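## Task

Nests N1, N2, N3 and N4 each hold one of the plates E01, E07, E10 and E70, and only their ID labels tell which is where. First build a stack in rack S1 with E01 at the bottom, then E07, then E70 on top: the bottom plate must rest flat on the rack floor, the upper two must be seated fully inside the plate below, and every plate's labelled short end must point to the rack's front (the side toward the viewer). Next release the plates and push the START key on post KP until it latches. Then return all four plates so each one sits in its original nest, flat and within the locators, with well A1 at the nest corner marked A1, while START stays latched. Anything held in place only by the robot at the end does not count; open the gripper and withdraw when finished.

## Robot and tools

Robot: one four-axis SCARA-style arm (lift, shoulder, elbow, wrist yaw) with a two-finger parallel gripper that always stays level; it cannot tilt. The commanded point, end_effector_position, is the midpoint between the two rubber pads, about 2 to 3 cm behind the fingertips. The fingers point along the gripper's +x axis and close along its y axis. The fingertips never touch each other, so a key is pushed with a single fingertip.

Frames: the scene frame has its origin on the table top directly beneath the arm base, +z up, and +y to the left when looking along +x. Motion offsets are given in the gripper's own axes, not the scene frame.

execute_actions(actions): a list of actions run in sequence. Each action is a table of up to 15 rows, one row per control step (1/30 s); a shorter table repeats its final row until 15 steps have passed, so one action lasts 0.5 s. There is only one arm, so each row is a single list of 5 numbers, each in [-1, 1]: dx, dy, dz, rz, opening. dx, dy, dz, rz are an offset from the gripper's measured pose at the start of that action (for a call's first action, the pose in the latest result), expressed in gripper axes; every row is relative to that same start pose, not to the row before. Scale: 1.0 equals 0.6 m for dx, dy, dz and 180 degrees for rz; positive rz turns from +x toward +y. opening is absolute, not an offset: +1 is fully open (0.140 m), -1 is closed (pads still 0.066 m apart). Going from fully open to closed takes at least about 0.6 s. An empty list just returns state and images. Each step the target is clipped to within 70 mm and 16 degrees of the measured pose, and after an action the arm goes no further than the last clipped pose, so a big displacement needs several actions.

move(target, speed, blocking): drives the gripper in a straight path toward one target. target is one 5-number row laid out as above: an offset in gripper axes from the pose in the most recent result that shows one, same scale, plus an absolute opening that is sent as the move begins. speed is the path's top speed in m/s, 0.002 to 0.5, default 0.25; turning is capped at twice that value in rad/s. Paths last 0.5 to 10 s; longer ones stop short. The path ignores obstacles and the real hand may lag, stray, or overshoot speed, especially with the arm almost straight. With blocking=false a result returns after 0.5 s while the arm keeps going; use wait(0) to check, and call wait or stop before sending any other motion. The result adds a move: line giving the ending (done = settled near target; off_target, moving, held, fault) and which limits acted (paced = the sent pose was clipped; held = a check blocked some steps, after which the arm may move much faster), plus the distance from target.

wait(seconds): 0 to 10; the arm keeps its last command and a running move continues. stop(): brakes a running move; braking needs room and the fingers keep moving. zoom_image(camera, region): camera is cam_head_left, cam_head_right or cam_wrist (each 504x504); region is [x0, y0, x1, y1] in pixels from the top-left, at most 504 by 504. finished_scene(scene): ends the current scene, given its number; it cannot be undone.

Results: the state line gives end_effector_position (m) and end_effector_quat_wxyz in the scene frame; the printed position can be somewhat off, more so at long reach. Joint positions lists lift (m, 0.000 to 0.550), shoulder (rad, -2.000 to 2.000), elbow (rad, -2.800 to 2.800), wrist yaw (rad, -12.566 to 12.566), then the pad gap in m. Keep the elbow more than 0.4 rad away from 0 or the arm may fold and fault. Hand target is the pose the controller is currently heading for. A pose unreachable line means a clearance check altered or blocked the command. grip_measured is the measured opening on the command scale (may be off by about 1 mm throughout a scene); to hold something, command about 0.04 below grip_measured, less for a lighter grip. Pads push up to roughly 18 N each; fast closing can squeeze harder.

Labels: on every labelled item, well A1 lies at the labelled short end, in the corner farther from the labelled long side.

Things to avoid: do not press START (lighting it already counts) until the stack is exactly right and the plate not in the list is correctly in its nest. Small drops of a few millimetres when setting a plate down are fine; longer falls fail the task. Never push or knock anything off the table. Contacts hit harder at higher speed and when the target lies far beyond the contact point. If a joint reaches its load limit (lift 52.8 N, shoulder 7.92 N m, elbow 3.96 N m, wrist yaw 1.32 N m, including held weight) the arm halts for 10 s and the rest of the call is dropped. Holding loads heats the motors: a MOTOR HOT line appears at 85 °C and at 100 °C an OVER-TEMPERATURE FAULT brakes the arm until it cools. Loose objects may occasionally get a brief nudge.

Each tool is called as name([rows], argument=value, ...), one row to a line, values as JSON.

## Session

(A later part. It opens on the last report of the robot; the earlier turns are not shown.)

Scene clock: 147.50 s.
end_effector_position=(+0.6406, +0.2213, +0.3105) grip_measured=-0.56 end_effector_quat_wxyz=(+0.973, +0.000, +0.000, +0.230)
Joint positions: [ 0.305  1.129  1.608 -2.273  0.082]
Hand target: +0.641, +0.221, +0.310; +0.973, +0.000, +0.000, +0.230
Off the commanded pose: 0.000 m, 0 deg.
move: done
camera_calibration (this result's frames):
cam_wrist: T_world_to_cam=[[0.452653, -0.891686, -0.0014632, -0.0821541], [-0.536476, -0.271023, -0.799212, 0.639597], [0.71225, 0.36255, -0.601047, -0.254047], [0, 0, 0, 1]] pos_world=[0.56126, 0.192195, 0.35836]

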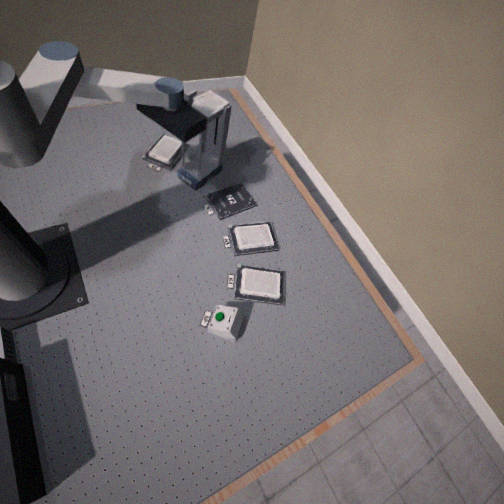

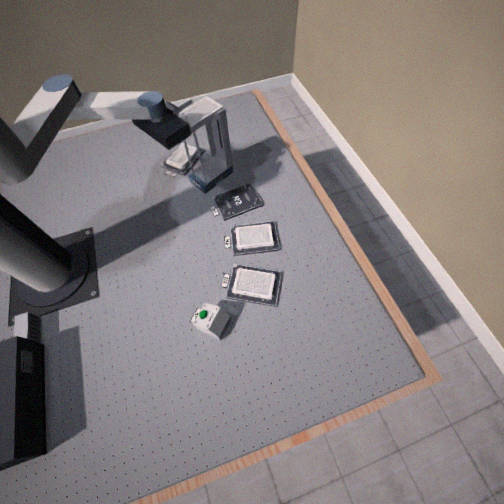

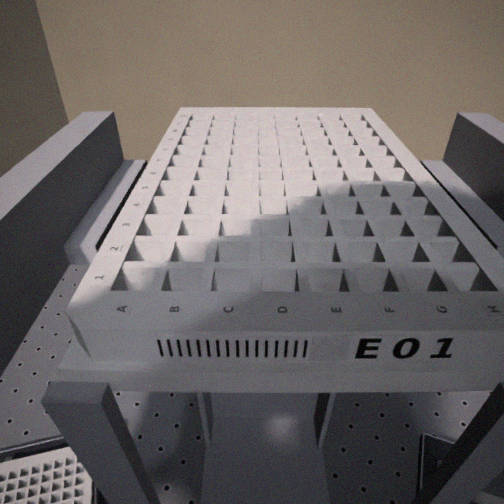

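move(target=[0, 0, -0.035, 0, -0.6], speed=0.025)

Scene clock: 150.07 s.
end_effector_position=(+0.6406, +0.2213, +0.2894) grip_measured=-0.56 end_effector_quat_wxyz=(+0.973, +0.000, +0.000, +0.230)
Joint positions: [ 0.284  1.129  1.608 -2.273  0.082]
Hand target: +0.641, +0.221, +0.289; +0.973, +0.000, +0.000, +0.230
Off the commanded pose: 0.000 m, 0 deg.
move: done
camera_calibration (this result's frames):
cam_wrist: T_world_to_cam=[[0.452796, -0.891613, -0.0014632, -0.0822555], [-0.536432, -0.27111, -0.799212, 0.622729], [0.712191, 0.362665, -0.601047, -0.266679], [0, 0, 0, 1]] pos_world=[0.561223, 0.192203, 0.337286]

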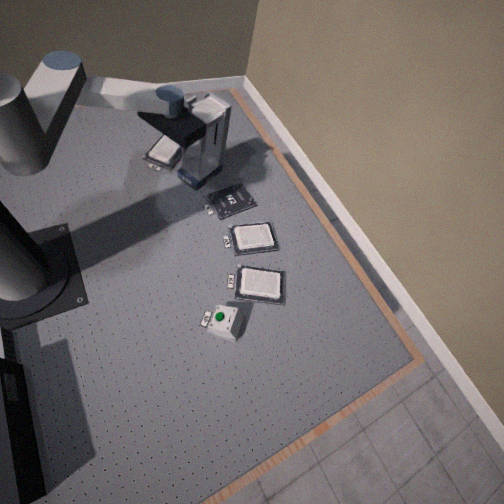

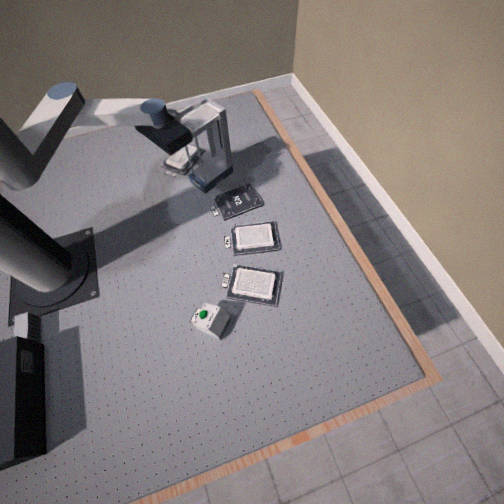

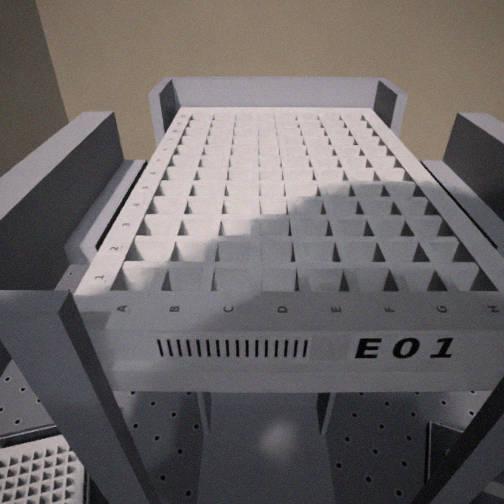

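move(target=[0, 0, -0.3573, 0, -0.6], speed=0.12)

Scene clock: 154.23 s.
end_effector_position=(+0.6406, +0.2213, +0.0749) grip_measured=-0.56 end_effector_quat_wxyz=(+0.973, +0.000, +0.000, +0.230)
Joint positions: [ 0.07   1.129  1.608 -2.273  0.082]
Hand target: +0.641, +0.221, +0.075; +0.973, +0.000, +0.000, +0.230
Off the commanded pose: 0.000 m, 0 deg.
move: done
camera_calibration (this result's frames):
cam_wrist: T_world_to_cam=[[0.452751, -0.891636, -0.0014632, -0.0825498], [-0.536446, -0.271082, -0.799212, 0.451328], [0.71221, 0.362629, -0.601047, -0.395576], [0, 0, 0, 1]] pos_world=[0.561221, 0.19219, 0.122826]

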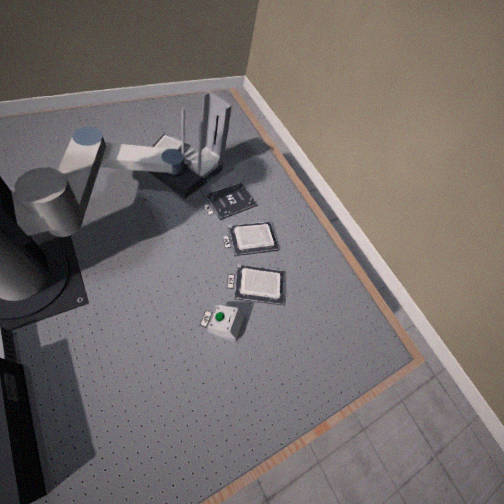

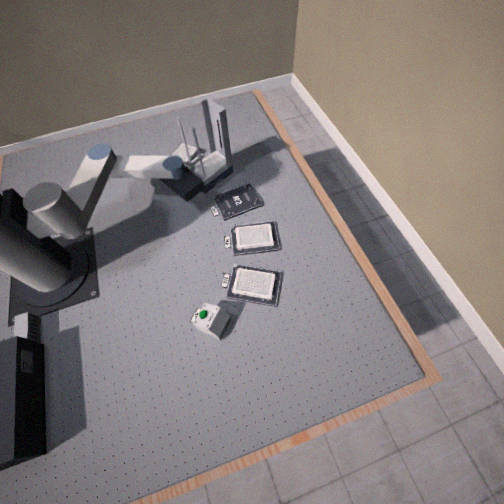

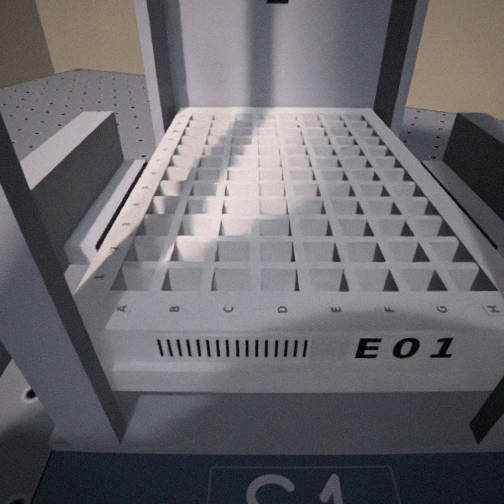

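move(target=[0, 0, -0.013, 0, -0.6], speed=0.015)

Scene clock: 156.07 s.
end_effector_position=(+0.6406, +0.2213, +0.0671) grip_measured=-0.56 end_effector_quat_wxyz=(+0.973, +0.000, +0.000, +0.230)
Joint positions: [ 0.062  1.129  1.608 -2.273  0.082]
Hand target: +0.641, +0.221, +0.067; +0.973, +0.000, +0.000, +0.230
Off the commanded pose: 0.000 m, 0 deg.
move: done
camera_calibration (this result's frames):
cam_wrist: T_world_to_cam=[[0.452749, -0.891637, -0.0014632, -0.0825608], [-0.536446, -0.271082, -0.799212, 0.445071], [0.71221, 0.362628, -0.601047, -0.400281], [0, 0, 0, 1]] pos_world=[0.561221, 0.19219, 0.114998]

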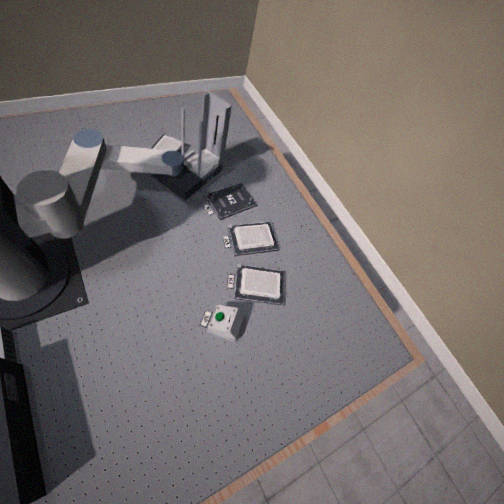

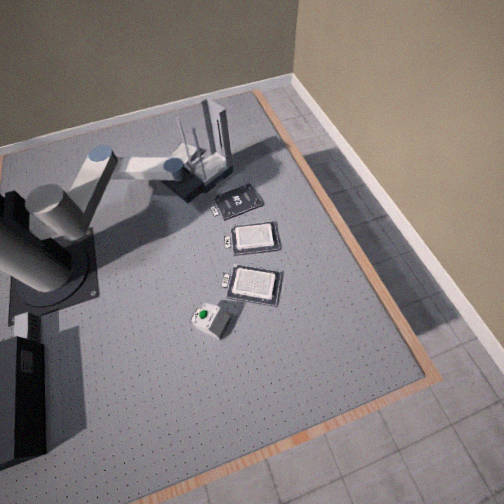

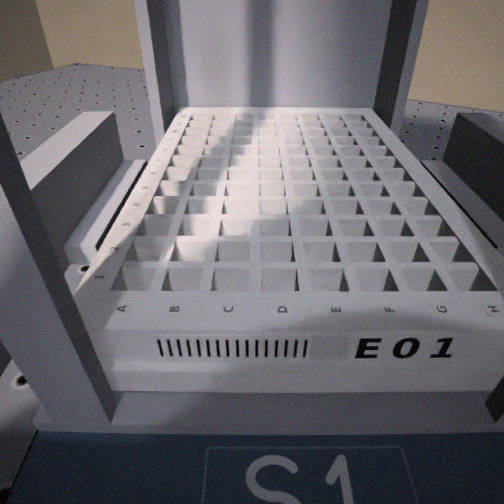

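execute_actions([
  [[0, 0, 0, 0, 0.3]],
  [[0, 0, 0, 0, 0.3]],
])

move(target=[-0.2, 0, 0.03, 0, 0.3], speed=0.15)

Scene clock: 159.37 s.
end_effector_position=(+0.6406, +0.2213, +0.0671) grip_measured=+0.30 end_effector_quat_wxyz=(+0.973, +0.000, +0.000, +0.230)
Joint positions: [ 0.062  1.129  1.608 -2.273  0.114]
Hand target: +0.641, +0.221, +0.067; +0.973, +0.000, +0.000, +0.230
Off the commanded pose: 0.000 m, 0 deg.
camera_calibration (this result's frames):
cam_wrist: T_world_to_cam=[[0.452755, -0.891634, -0.0014632, -0.0825642], [-0.536444, -0.271085, -0.799212, 0.445071], [0.712208, 0.362632, -0.601047, -0.400281], [0, 0, 0, 1]] pos_world=[0.56122, 0.19219, 0.114998]

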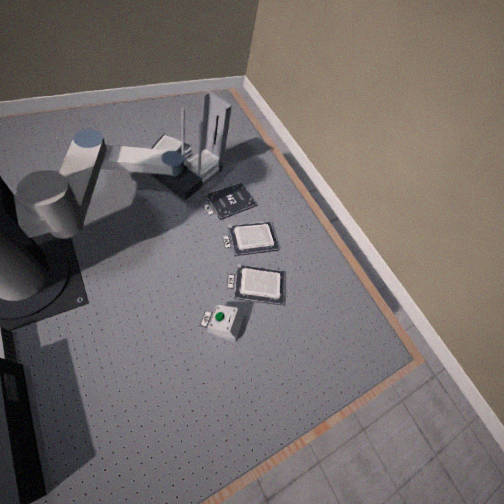

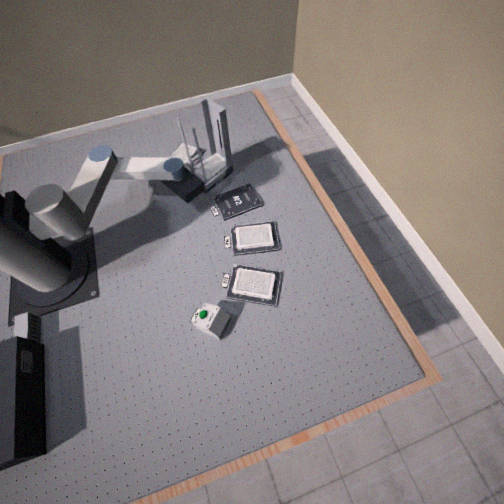

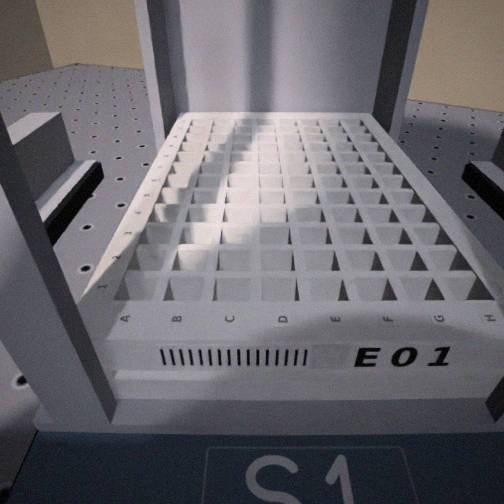

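Scene clock: 160.50 s.
end_effector_position=(+0.5333, +0.1675, +0.0851) grip_measured=+0.30 end_effector_quat_wxyz=(+0.973, +0.000, +0.000, +0.230)
Joint positions: [ 0.08   1.348  1.017 -1.901  0.114]
Hand target: +0.533, +0.168, +0.085; +0.973, +0.000, +0.000, +0.230
Off the commanded pose: 0.000 m, 0 deg.
move: done
camera_calibration (this result's frames):
cam_wrist: T_world_to_cam=[[0.452401, -0.891813, -0.0014632, -0.0817713], [-0.536552, -0.270872, -0.799212, 0.387312], [0.712352, 0.36235, -0.601047, -0.293521], [0, 0, 0, 1]] pos_world=[0.453897, 0.138345, 0.133005]

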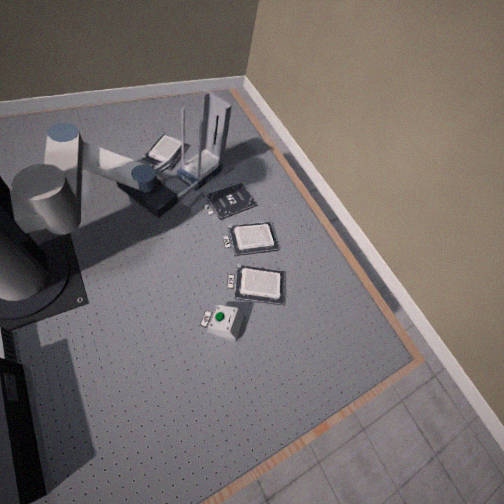

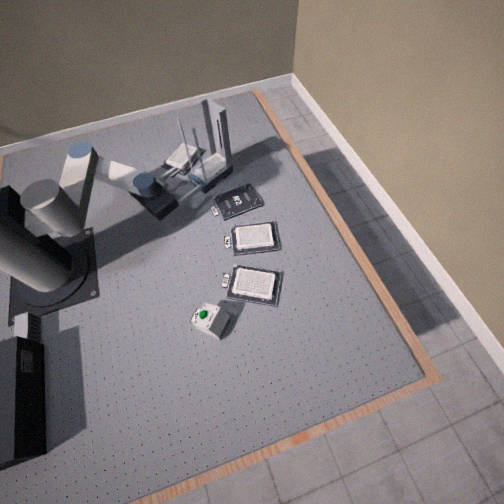

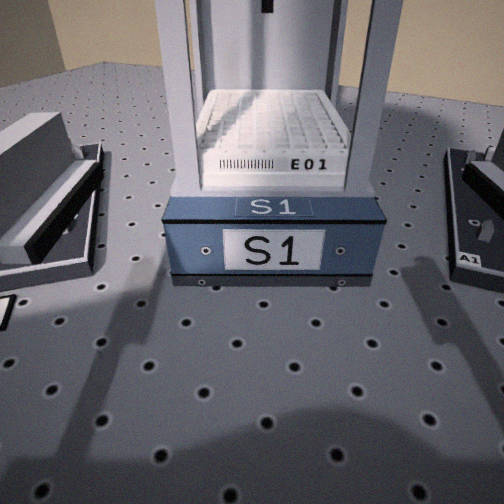

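move(target=[-0.0265, 0.2181, 0, 0.0926, 0.3], speed=0.25)

move(target=[0.2, 0, -0.0418, 0, 0.3], speed=0.2)

Scene clock: 172.47 s.
end_effector_position=(+0.4604, +0.2774, +0.0851) grip_measured=+0.30 end_effector_quat_wxyz=(+0.929, +0.000, +0.000, +0.369)
Joint positions: [ 0.08   1.701  1.028 -1.974  0.114]
Hand target: +0.460, +0.277, +0.085; +0.930, +0.000, +0.000, +0.369
Off the commanded pose: 0.000 m, 0 deg.
move: done
camera_calibration (this result's frames):
cam_wrist: T_world_to_cam=[[0.689654, -0.724137, -0.0014632, -0.10647], [-0.436048, -0.413669, -0.799212, 0.37134], [0.578134, 0.551818, -0.601047, -0.272222], [0, 0, 0, 1]] pos_world=[0.392731, 0.22673, 0.133005]

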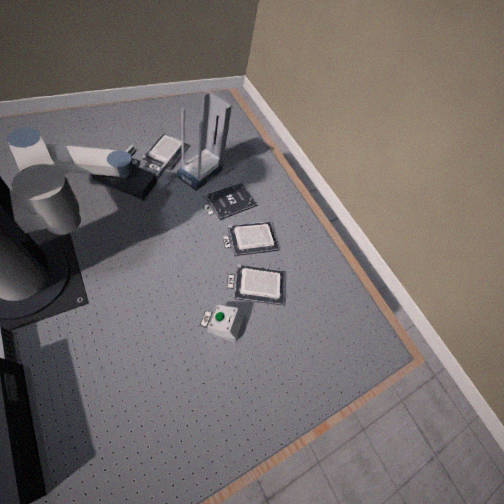

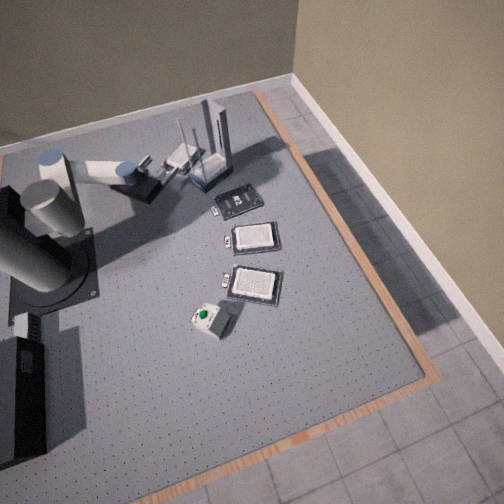

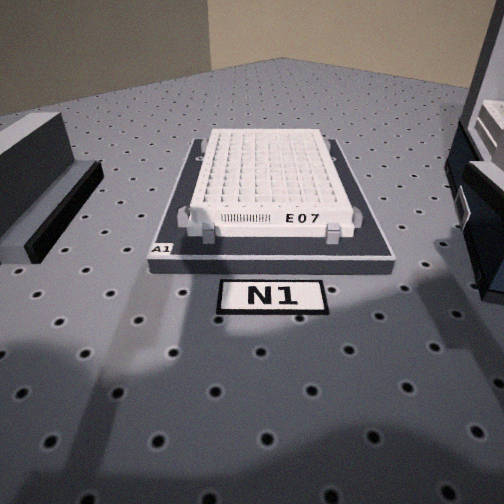

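Scene clock: 173.47 s.
end_effector_position=(+0.5477, +0.3598, +0.0600) grip_measured=+0.30 end_effector_quat_wxyz=(+0.929, +0.000, +0.000, +0.369)
Joint positions: [ 0.055  1.459  1.622 -2.325  0.114]
Hand target: +0.548, +0.360, +0.060; +0.929, +0.000, +0.000, +0.369
Off the commanded pose: 0.000 m, 0 deg.
move: done
camera_calibration (this result's frames):
cam_wrist: T_world_to_cam=[[0.689845, -0.723956, -0.0014632, -0.107272], [-0.435939, -0.413783, -0.799212, 0.423424], [0.577989, 0.55197, -0.601047, -0.383241], [0, 0, 0, 1]] pos_world=[0.480097, 0.309083, 0.107903]

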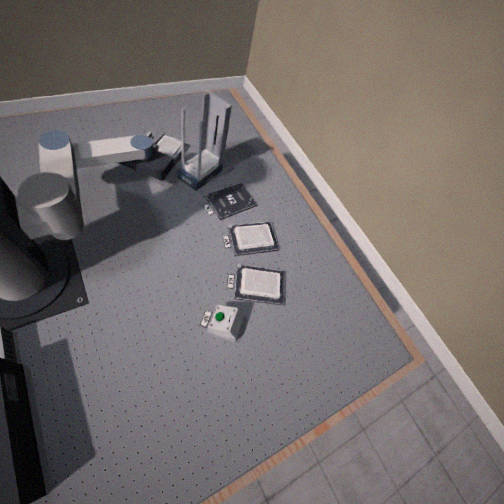

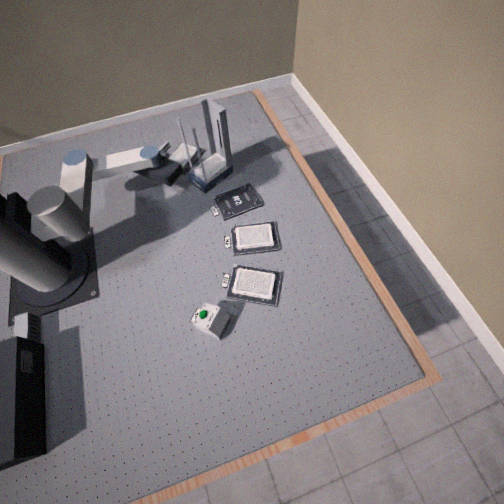

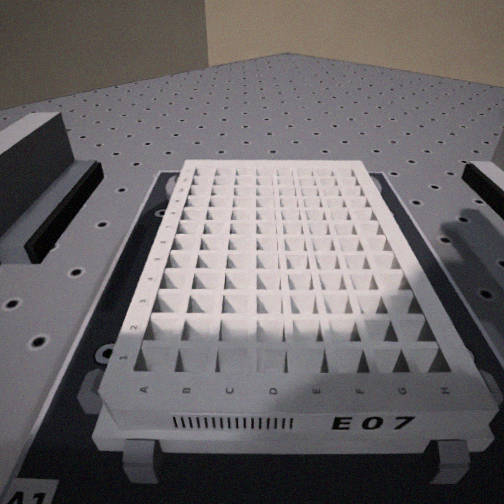

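move(target=[0, 0, -0.04, 0, 0.3], speed=0.05)

Scene clock: 175.70 s.
end_effector_position=(+0.5477, +0.3598, +0.0359) grip_measured=+0.30 end_effector_quat_wxyz=(+0.929, +0.000, +0.000, +0.369)
Joint positions: [ 0.031  1.459  1.622 -2.325  0.114]
Hand target: +0.548, +0.360, +0.036; +0.929, +0.000, +0.000, +0.369
Off the commanded pose: 0.000 m, 0 deg.
move: done
camera_calibration (this result's frames):
cam_wrist: T_world_to_cam=[[0.689829, -0.723971, -0.0014632, -0.1073], [-0.435948, -0.413774, -0.799212, 0.40419], [0.578001, 0.551957, -0.601047, -0.397707], [0, 0, 0, 1]] pos_world=[0.480099, 0.309078, 0.0838359]

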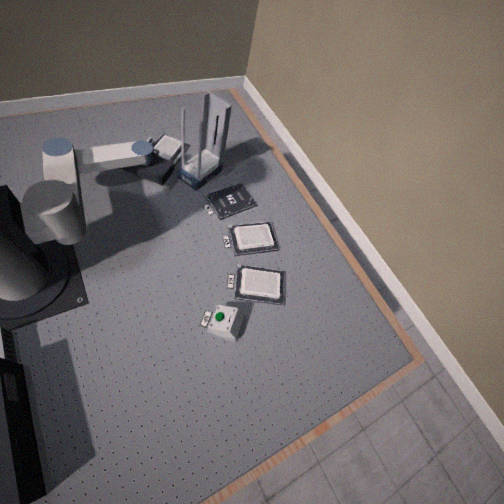

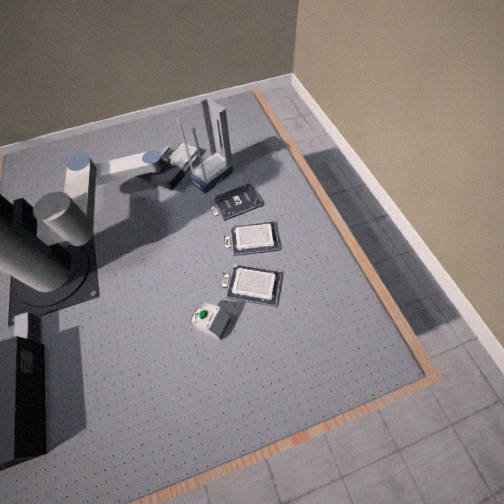

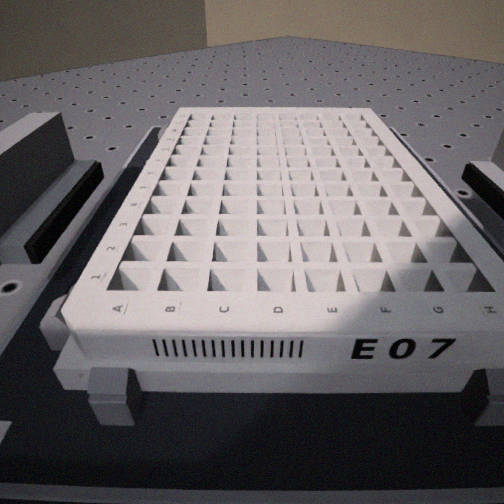

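execute_actions([
  [[0, 0.0008, 0, 0, -0.35]],
  [[0, 0, 0, 0, -0.35]],
  [[0, 0, 0, 0, -0.6]],
])

Scene clock: 178.57 s.
end_effector_position=(+0.5474, +0.3601, +0.0359) grip_measured=-0.56 end_effector_quat_wxyz=(+0.929, +0.000, +0.000, +0.369)
Joint positions: [ 0.031  1.46   1.622 -2.327  0.082]
Hand target: +0.547, +0.360, +0.036; +0.929, +0.000, +0.000, +0.369
Off the commanded pose: 0.000 m, 0 deg.
camera_calibration (this result's frames):
cam_wrist: T_world_to_cam=[[0.689944, -0.723861, -0.0014632, -0.10691], [-0.435882, -0.413843, -0.799212, 0.404182], [0.577913, 0.55205, -0.601047, -0.397697], [0, 0, 0, 1]] pos_world=[0.479772, 0.309429, 0.0838362]

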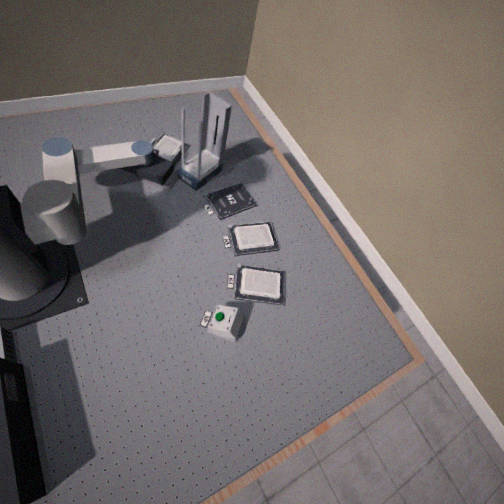

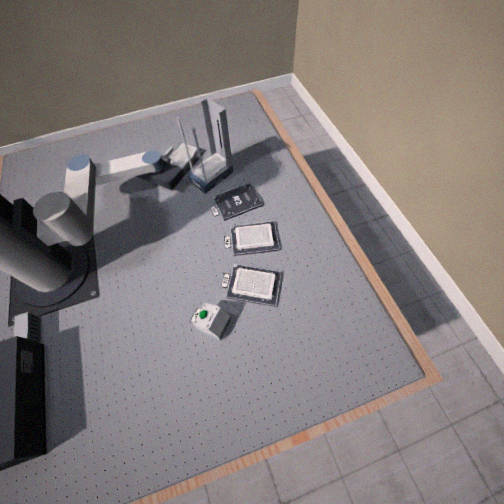

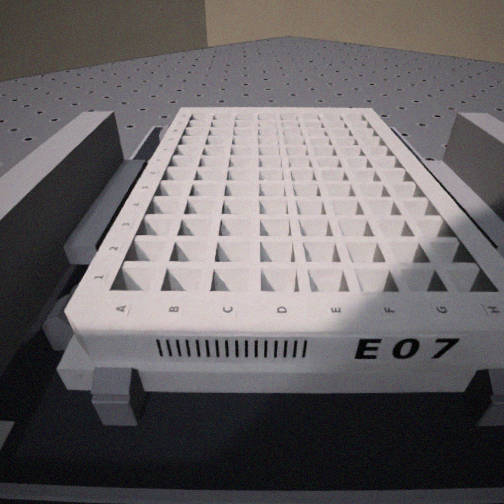

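move(target=[0, 0, 0.49, 0, -0.6], speed=0.2)

move(target=[-0.0456, -0.2749, 0, -0.0928, -0.6], speed=0.2)

Scene clock: 183.10 s.
end_effector_position=(+0.5474, +0.3602, +0.3300) grip_measured=-0.56 end_effector_quat_wxyz=(+0.929, +0.000, +0.000, +0.369)
Joint positions: [ 0.325  1.46   1.622 -2.327  0.082]
Hand target: +0.547, +0.360, +0.330; +0.929, +0.000, +0.000, +0.369
Off the commanded pose: 0.000 m, 0 deg.
move: done
camera_calibration (this result's frames):
cam_wrist: T_world_to_cam=[[0.689976, -0.723831, -0.0014632, -0.106492], [-0.435864, -0.413863, -0.799212, 0.639194], [0.577889, 0.552075, -0.601047, -0.220957], [0, 0, 0, 1]] pos_world=[0.479767, 0.309441, 0.37789]

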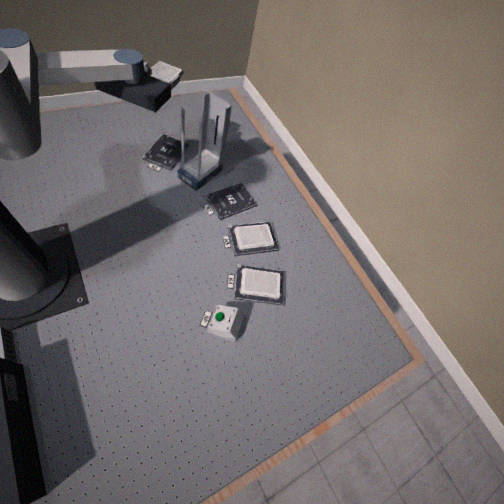

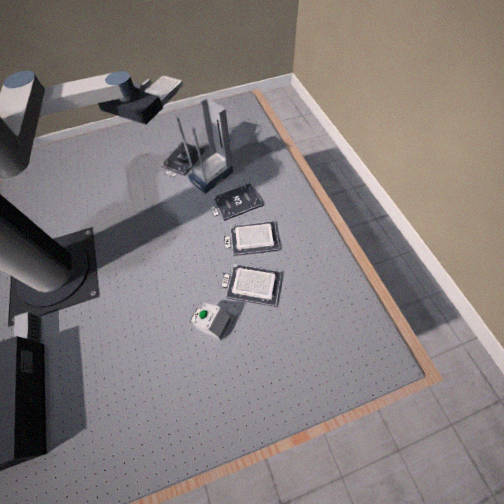

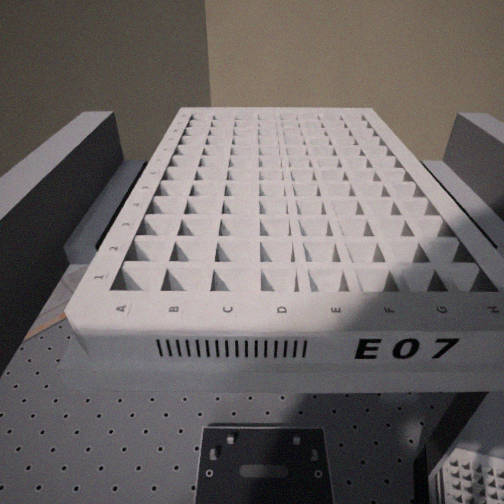

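Scene clock: 184.30 s.
end_effector_position=(+0.6407, +0.2213, +0.3300) grip_measured=-0.56 end_effector_quat_wxyz=(+0.973, +0.000, +0.000, +0.230)
Joint positions: [ 0.325  1.128  1.609 -2.273  0.082]
Hand target: +0.641, +0.221, +0.330; +0.973, +0.000, +0.000, +0.230
Off the commanded pose: 0.000 m, 0 deg.
move: done
camera_calibration (this result's frames):
cam_wrist: T_world_to_cam=[[0.452413, -0.891807, -0.0014632, -0.0820138], [-0.536548, -0.270879, -0.799212, 0.655271], [0.712347, 0.362359, -0.601047, -0.242394], [0, 0, 0, 1]] pos_world=[0.561357, 0.192192, 0.37789]

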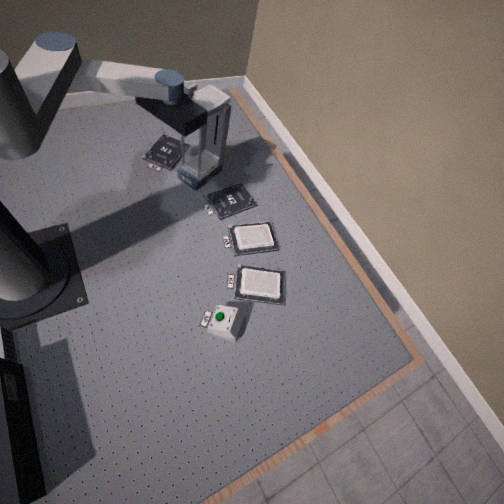

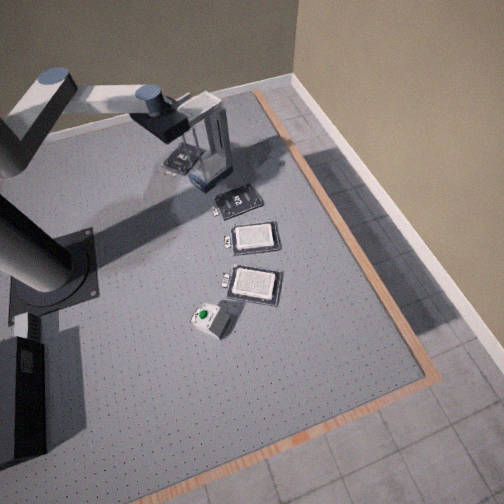

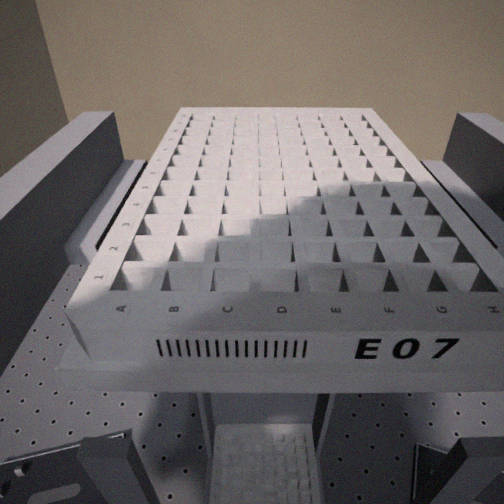

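move(target=[0, 0, -0.0325, 0, -0.6], speed=0.02)

Scene clock: 186.50 s.
end_effector_position=(+0.6406, +0.2214, +0.3105) grip_measured=-0.56 end_effector_quat_wxyz=(+0.973, +0.000, +0.000, +0.230)
Joint positions: [ 0.305  1.129  1.609 -2.272  0.082]
Hand target: +0.641, +0.221, +0.310; +0.973, +0.000, +0.000, +0.230
Off the commanded pose: 0.000 m, 0 deg.
move: done
camera_calibration (this result's frames):
cam_wrist: T_world_to_cam=[[0.453295, -0.89136, -0.0014632, -0.0825363], [-0.53628, -0.27141, -0.799212, 0.639598], [0.711988, 0.363063, -0.601047, -0.254056], [0, 0, 0, 1]] pos_world=[0.561302, 0.192262, 0.358354]

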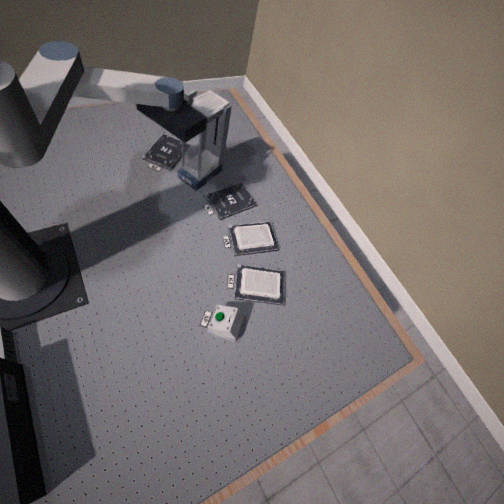

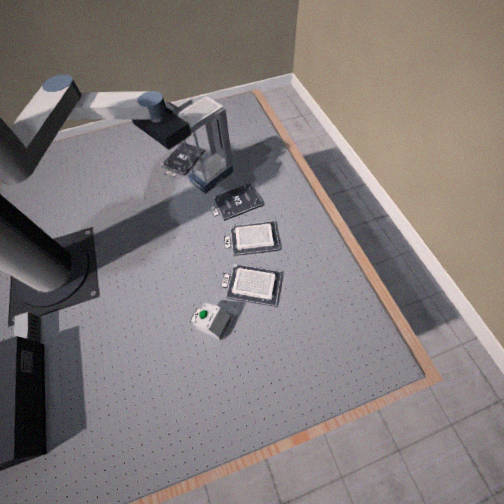

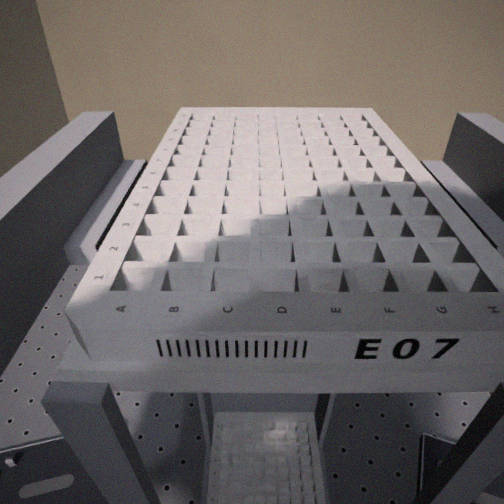

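move(target=[0, 0, -0.035, 0, -0.6], speed=0.025)

move(target=[0, 0, -0.335, 0, -0.6], speed=0.12)

Scene clock: 191.97 s.
end_effector_position=(+0.6406, +0.2214, +0.2894) grip_measured=-0.56 end_effector_quat_wxyz=(+0.973, +0.000, +0.000, +0.230)
Joint positions: [ 0.284  1.129  1.609 -2.272  0.082]
Hand target: +0.641, +0.221, +0.289; +0.973, +0.000, +0.000, +0.230
Off the commanded pose: 0.000 m, 0 deg.
move: done
camera_calibration (this result's frames):
cam_wrist: T_world_to_cam=[[0.453431, -0.89129, -0.0014632, -0.0826632], [-0.536239, -0.271492, -0.799212, 0.622737], [0.711933, 0.363172, -0.601047, -0.266693], [0, 0, 0, 1]] pos_world=[0.561286, 0.192247, 0.337283]

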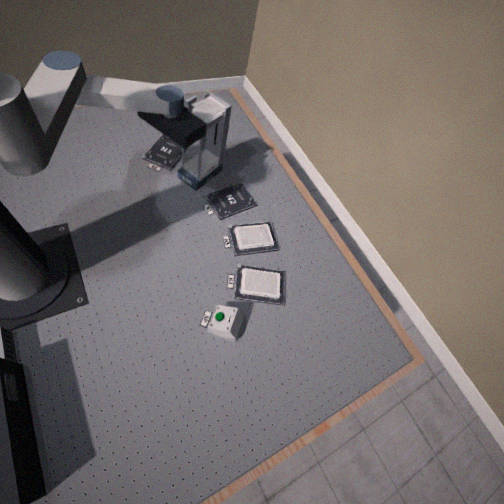

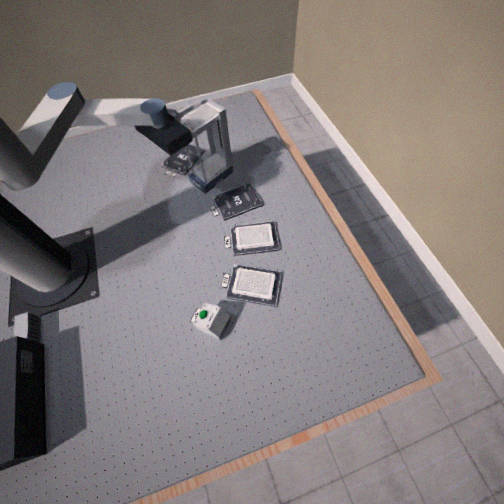

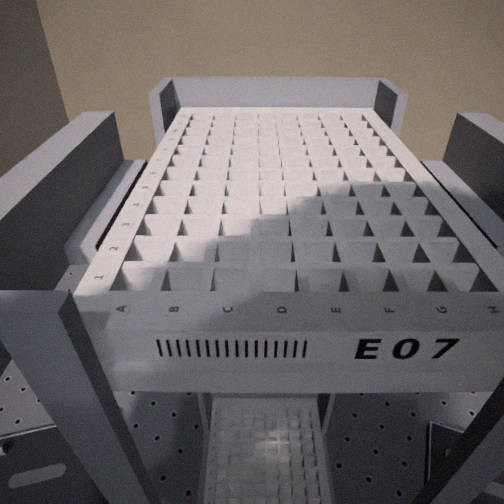

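Scene clock: 193.97 s.
end_effector_position=(+0.6406, +0.2214, +0.0883) grip_measured=-0.56 end_effector_quat_wxyz=(+0.973, +0.000, +0.000, +0.231)
Joint positions: [ 0.083  1.129  1.609 -2.272  0.082]
Hand target: +0.641, +0.221, +0.088; +0.973, +0.000, +0.000, +0.230
Off the commanded pose: 0.000 m, 0 deg.
move: done
camera_calibration (this result's frames):
cam_wrist: T_world_to_cam=[[0.453467, -0.891272, -0.0014632, -0.0829842], [-0.536228, -0.271513, -0.799212, 0.462024], [0.711918, 0.363201, -0.601047, -0.387545], [0, 0, 0, 1]] pos_world=[0.561281, 0.192241, 0.136201]

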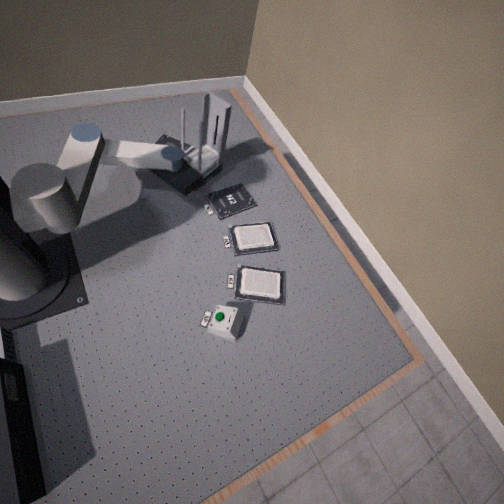

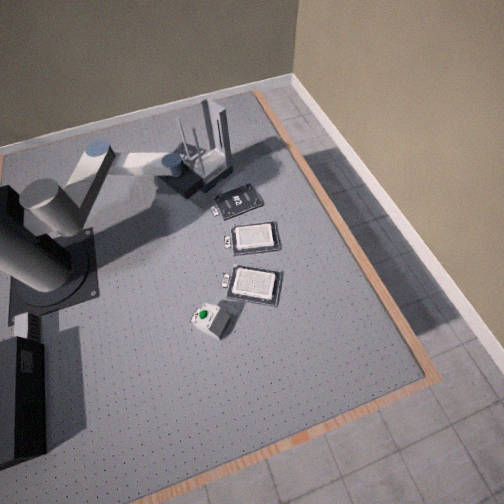

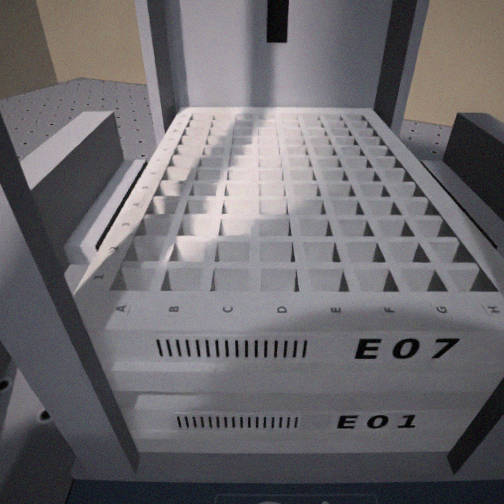

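move(target=[0, 0, -0.0163, 0, -0.6], speed=0.015)

execute_actions([
  [[0, 0, 0, 0, 0.3]],
  [[0, 0, 0, 0, 0.3]],
])

Scene clock: 197.00 s.
end_effector_position=(+0.6406, +0.2214, +0.0785) grip_measured=-0.56 end_effector_quat_wxyz=(+0.973, +0.000, +0.000, +0.231)
Joint positions: [ 0.073  1.129  1.609 -2.272  0.082]
Hand target: +0.641, +0.221, +0.079; +0.973, +0.000, +0.000, +0.231
Off the commanded pose: 0.000 m, 0 deg.
move: done
camera_calibration (this result's frames):
cam_wrist: T_world_to_cam=[[0.453471, -0.89127, -0.0014632, -0.0830012], [-0.536226, -0.271516, -0.799212, 0.454187], [0.711916, 0.363204, -0.601047, -0.393438], [0, 0, 0, 1]] pos_world=[0.561281, 0.192241, 0.126396]

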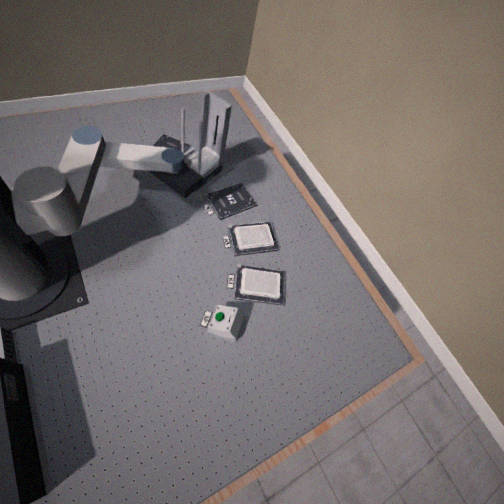

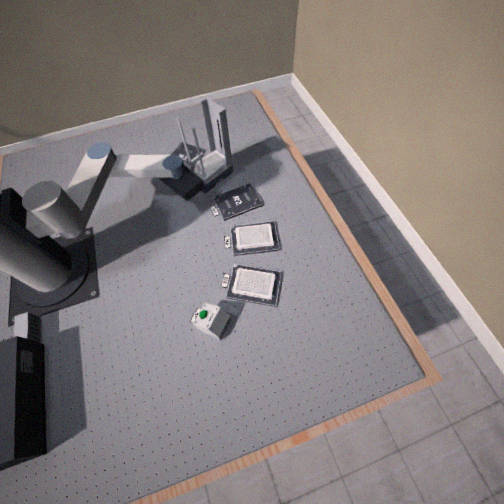

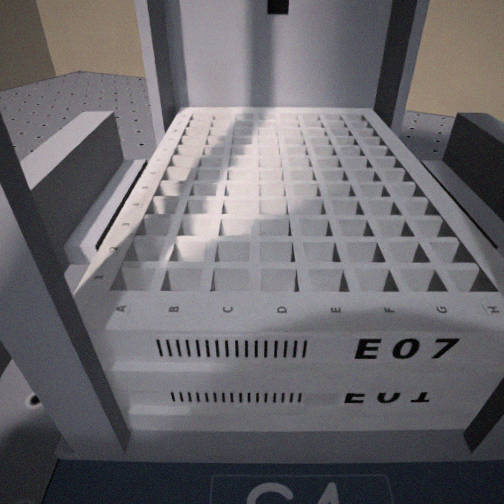

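Scene clock: 198.00 s.
end_effector_position=(+0.6406, +0.2214, +0.0785) grip_measured=+0.30 end_effector_quat_wxyz=(+0.973, +0.000, +0.000, +0.231)
Joint positions: [ 0.073  1.129  1.609 -2.272  0.114]
Hand target: +0.641, +0.221, +0.078; +0.973, +0.000, +0.000, +0.231
Off the commanded pose: 0.000 m, 0 deg.
camera_calibration (this result's frames):
cam_wrist: T_world_to_cam=[[0.453475, -0.891268, -0.0014632, -0.0830037], [-0.536225, -0.271518, -0.799212, 0.454187], [0.711915, 0.363208, -0.601047, -0.393437], [0, 0, 0, 1]] pos_world=[0.56128, 0.192241, 0.126396]

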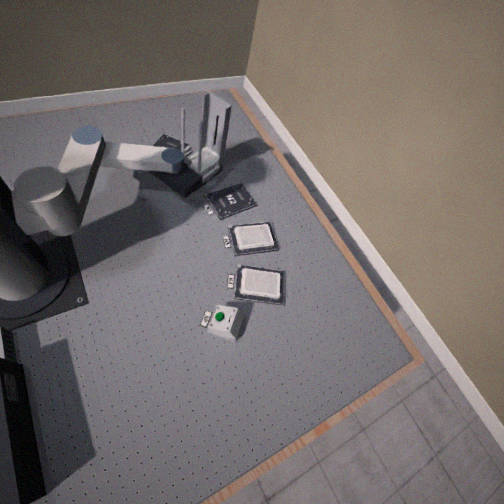

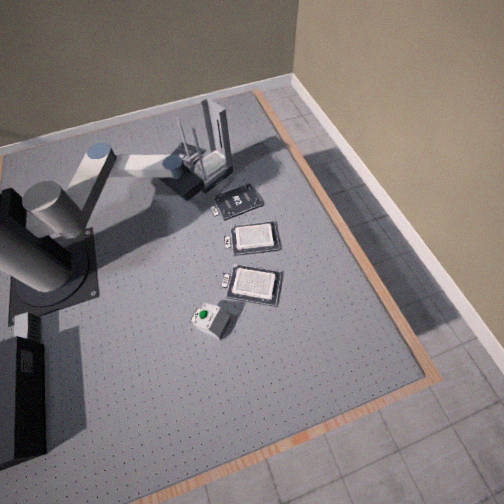

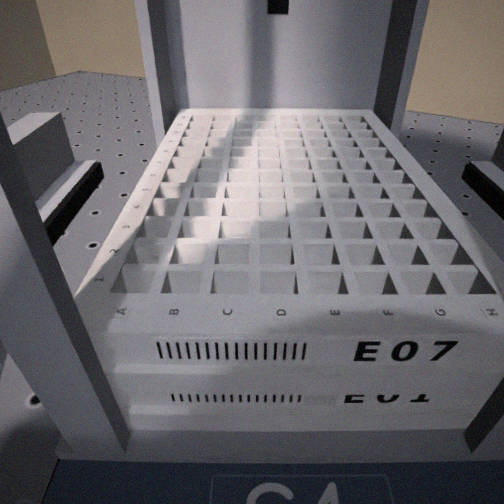

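move(target=[-0.25, 0, 0.036, 0, 0.3], speed=0.15)

Scene clock: 206.20 s.
end_effector_position=(+0.5065, +0.1540, +0.1001) grip_measured=+0.30 end_effector_quat_wxyz=(+0.973, +0.000, +0.000, +0.230)
Joint positions: [ 0.095  1.384  0.885 -1.804  0.114]
Hand target: +0.507, +0.154, +0.100; +0.973, +0.000, +0.000, +0.231
Off the commanded pose: 0.000 m, 0 deg.
move: done
camera_calibration (this result's frames):
cam_wrist: T_world_to_cam=[[0.453132, -0.891442, -0.0014632, -0.0820639], [-0.53633, -0.271312, -0.799212, 0.381268], [0.712055, 0.362933, -0.601047, -0.260533], [0, 0, 0, 1]] pos_world=[0.427186, 0.124843, 0.148001]

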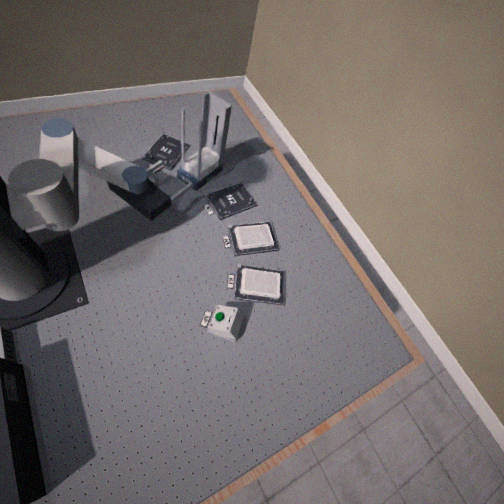

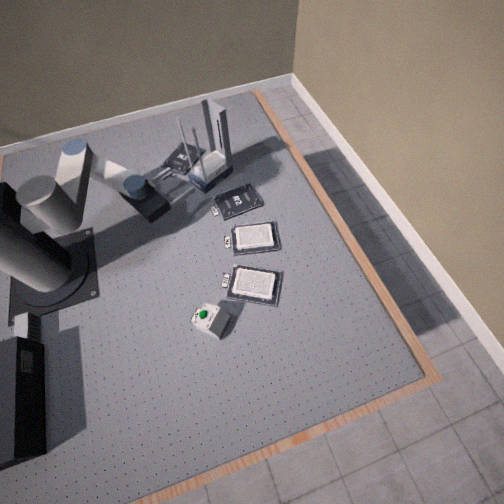

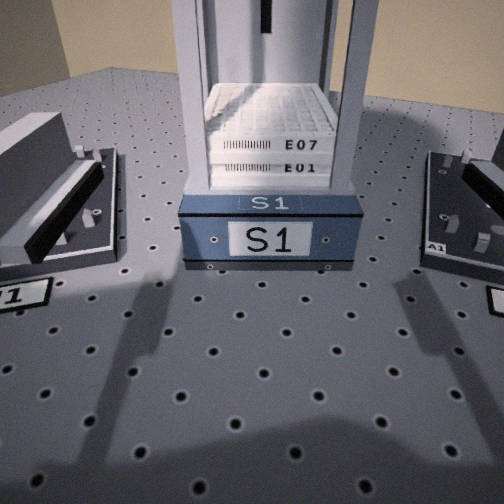

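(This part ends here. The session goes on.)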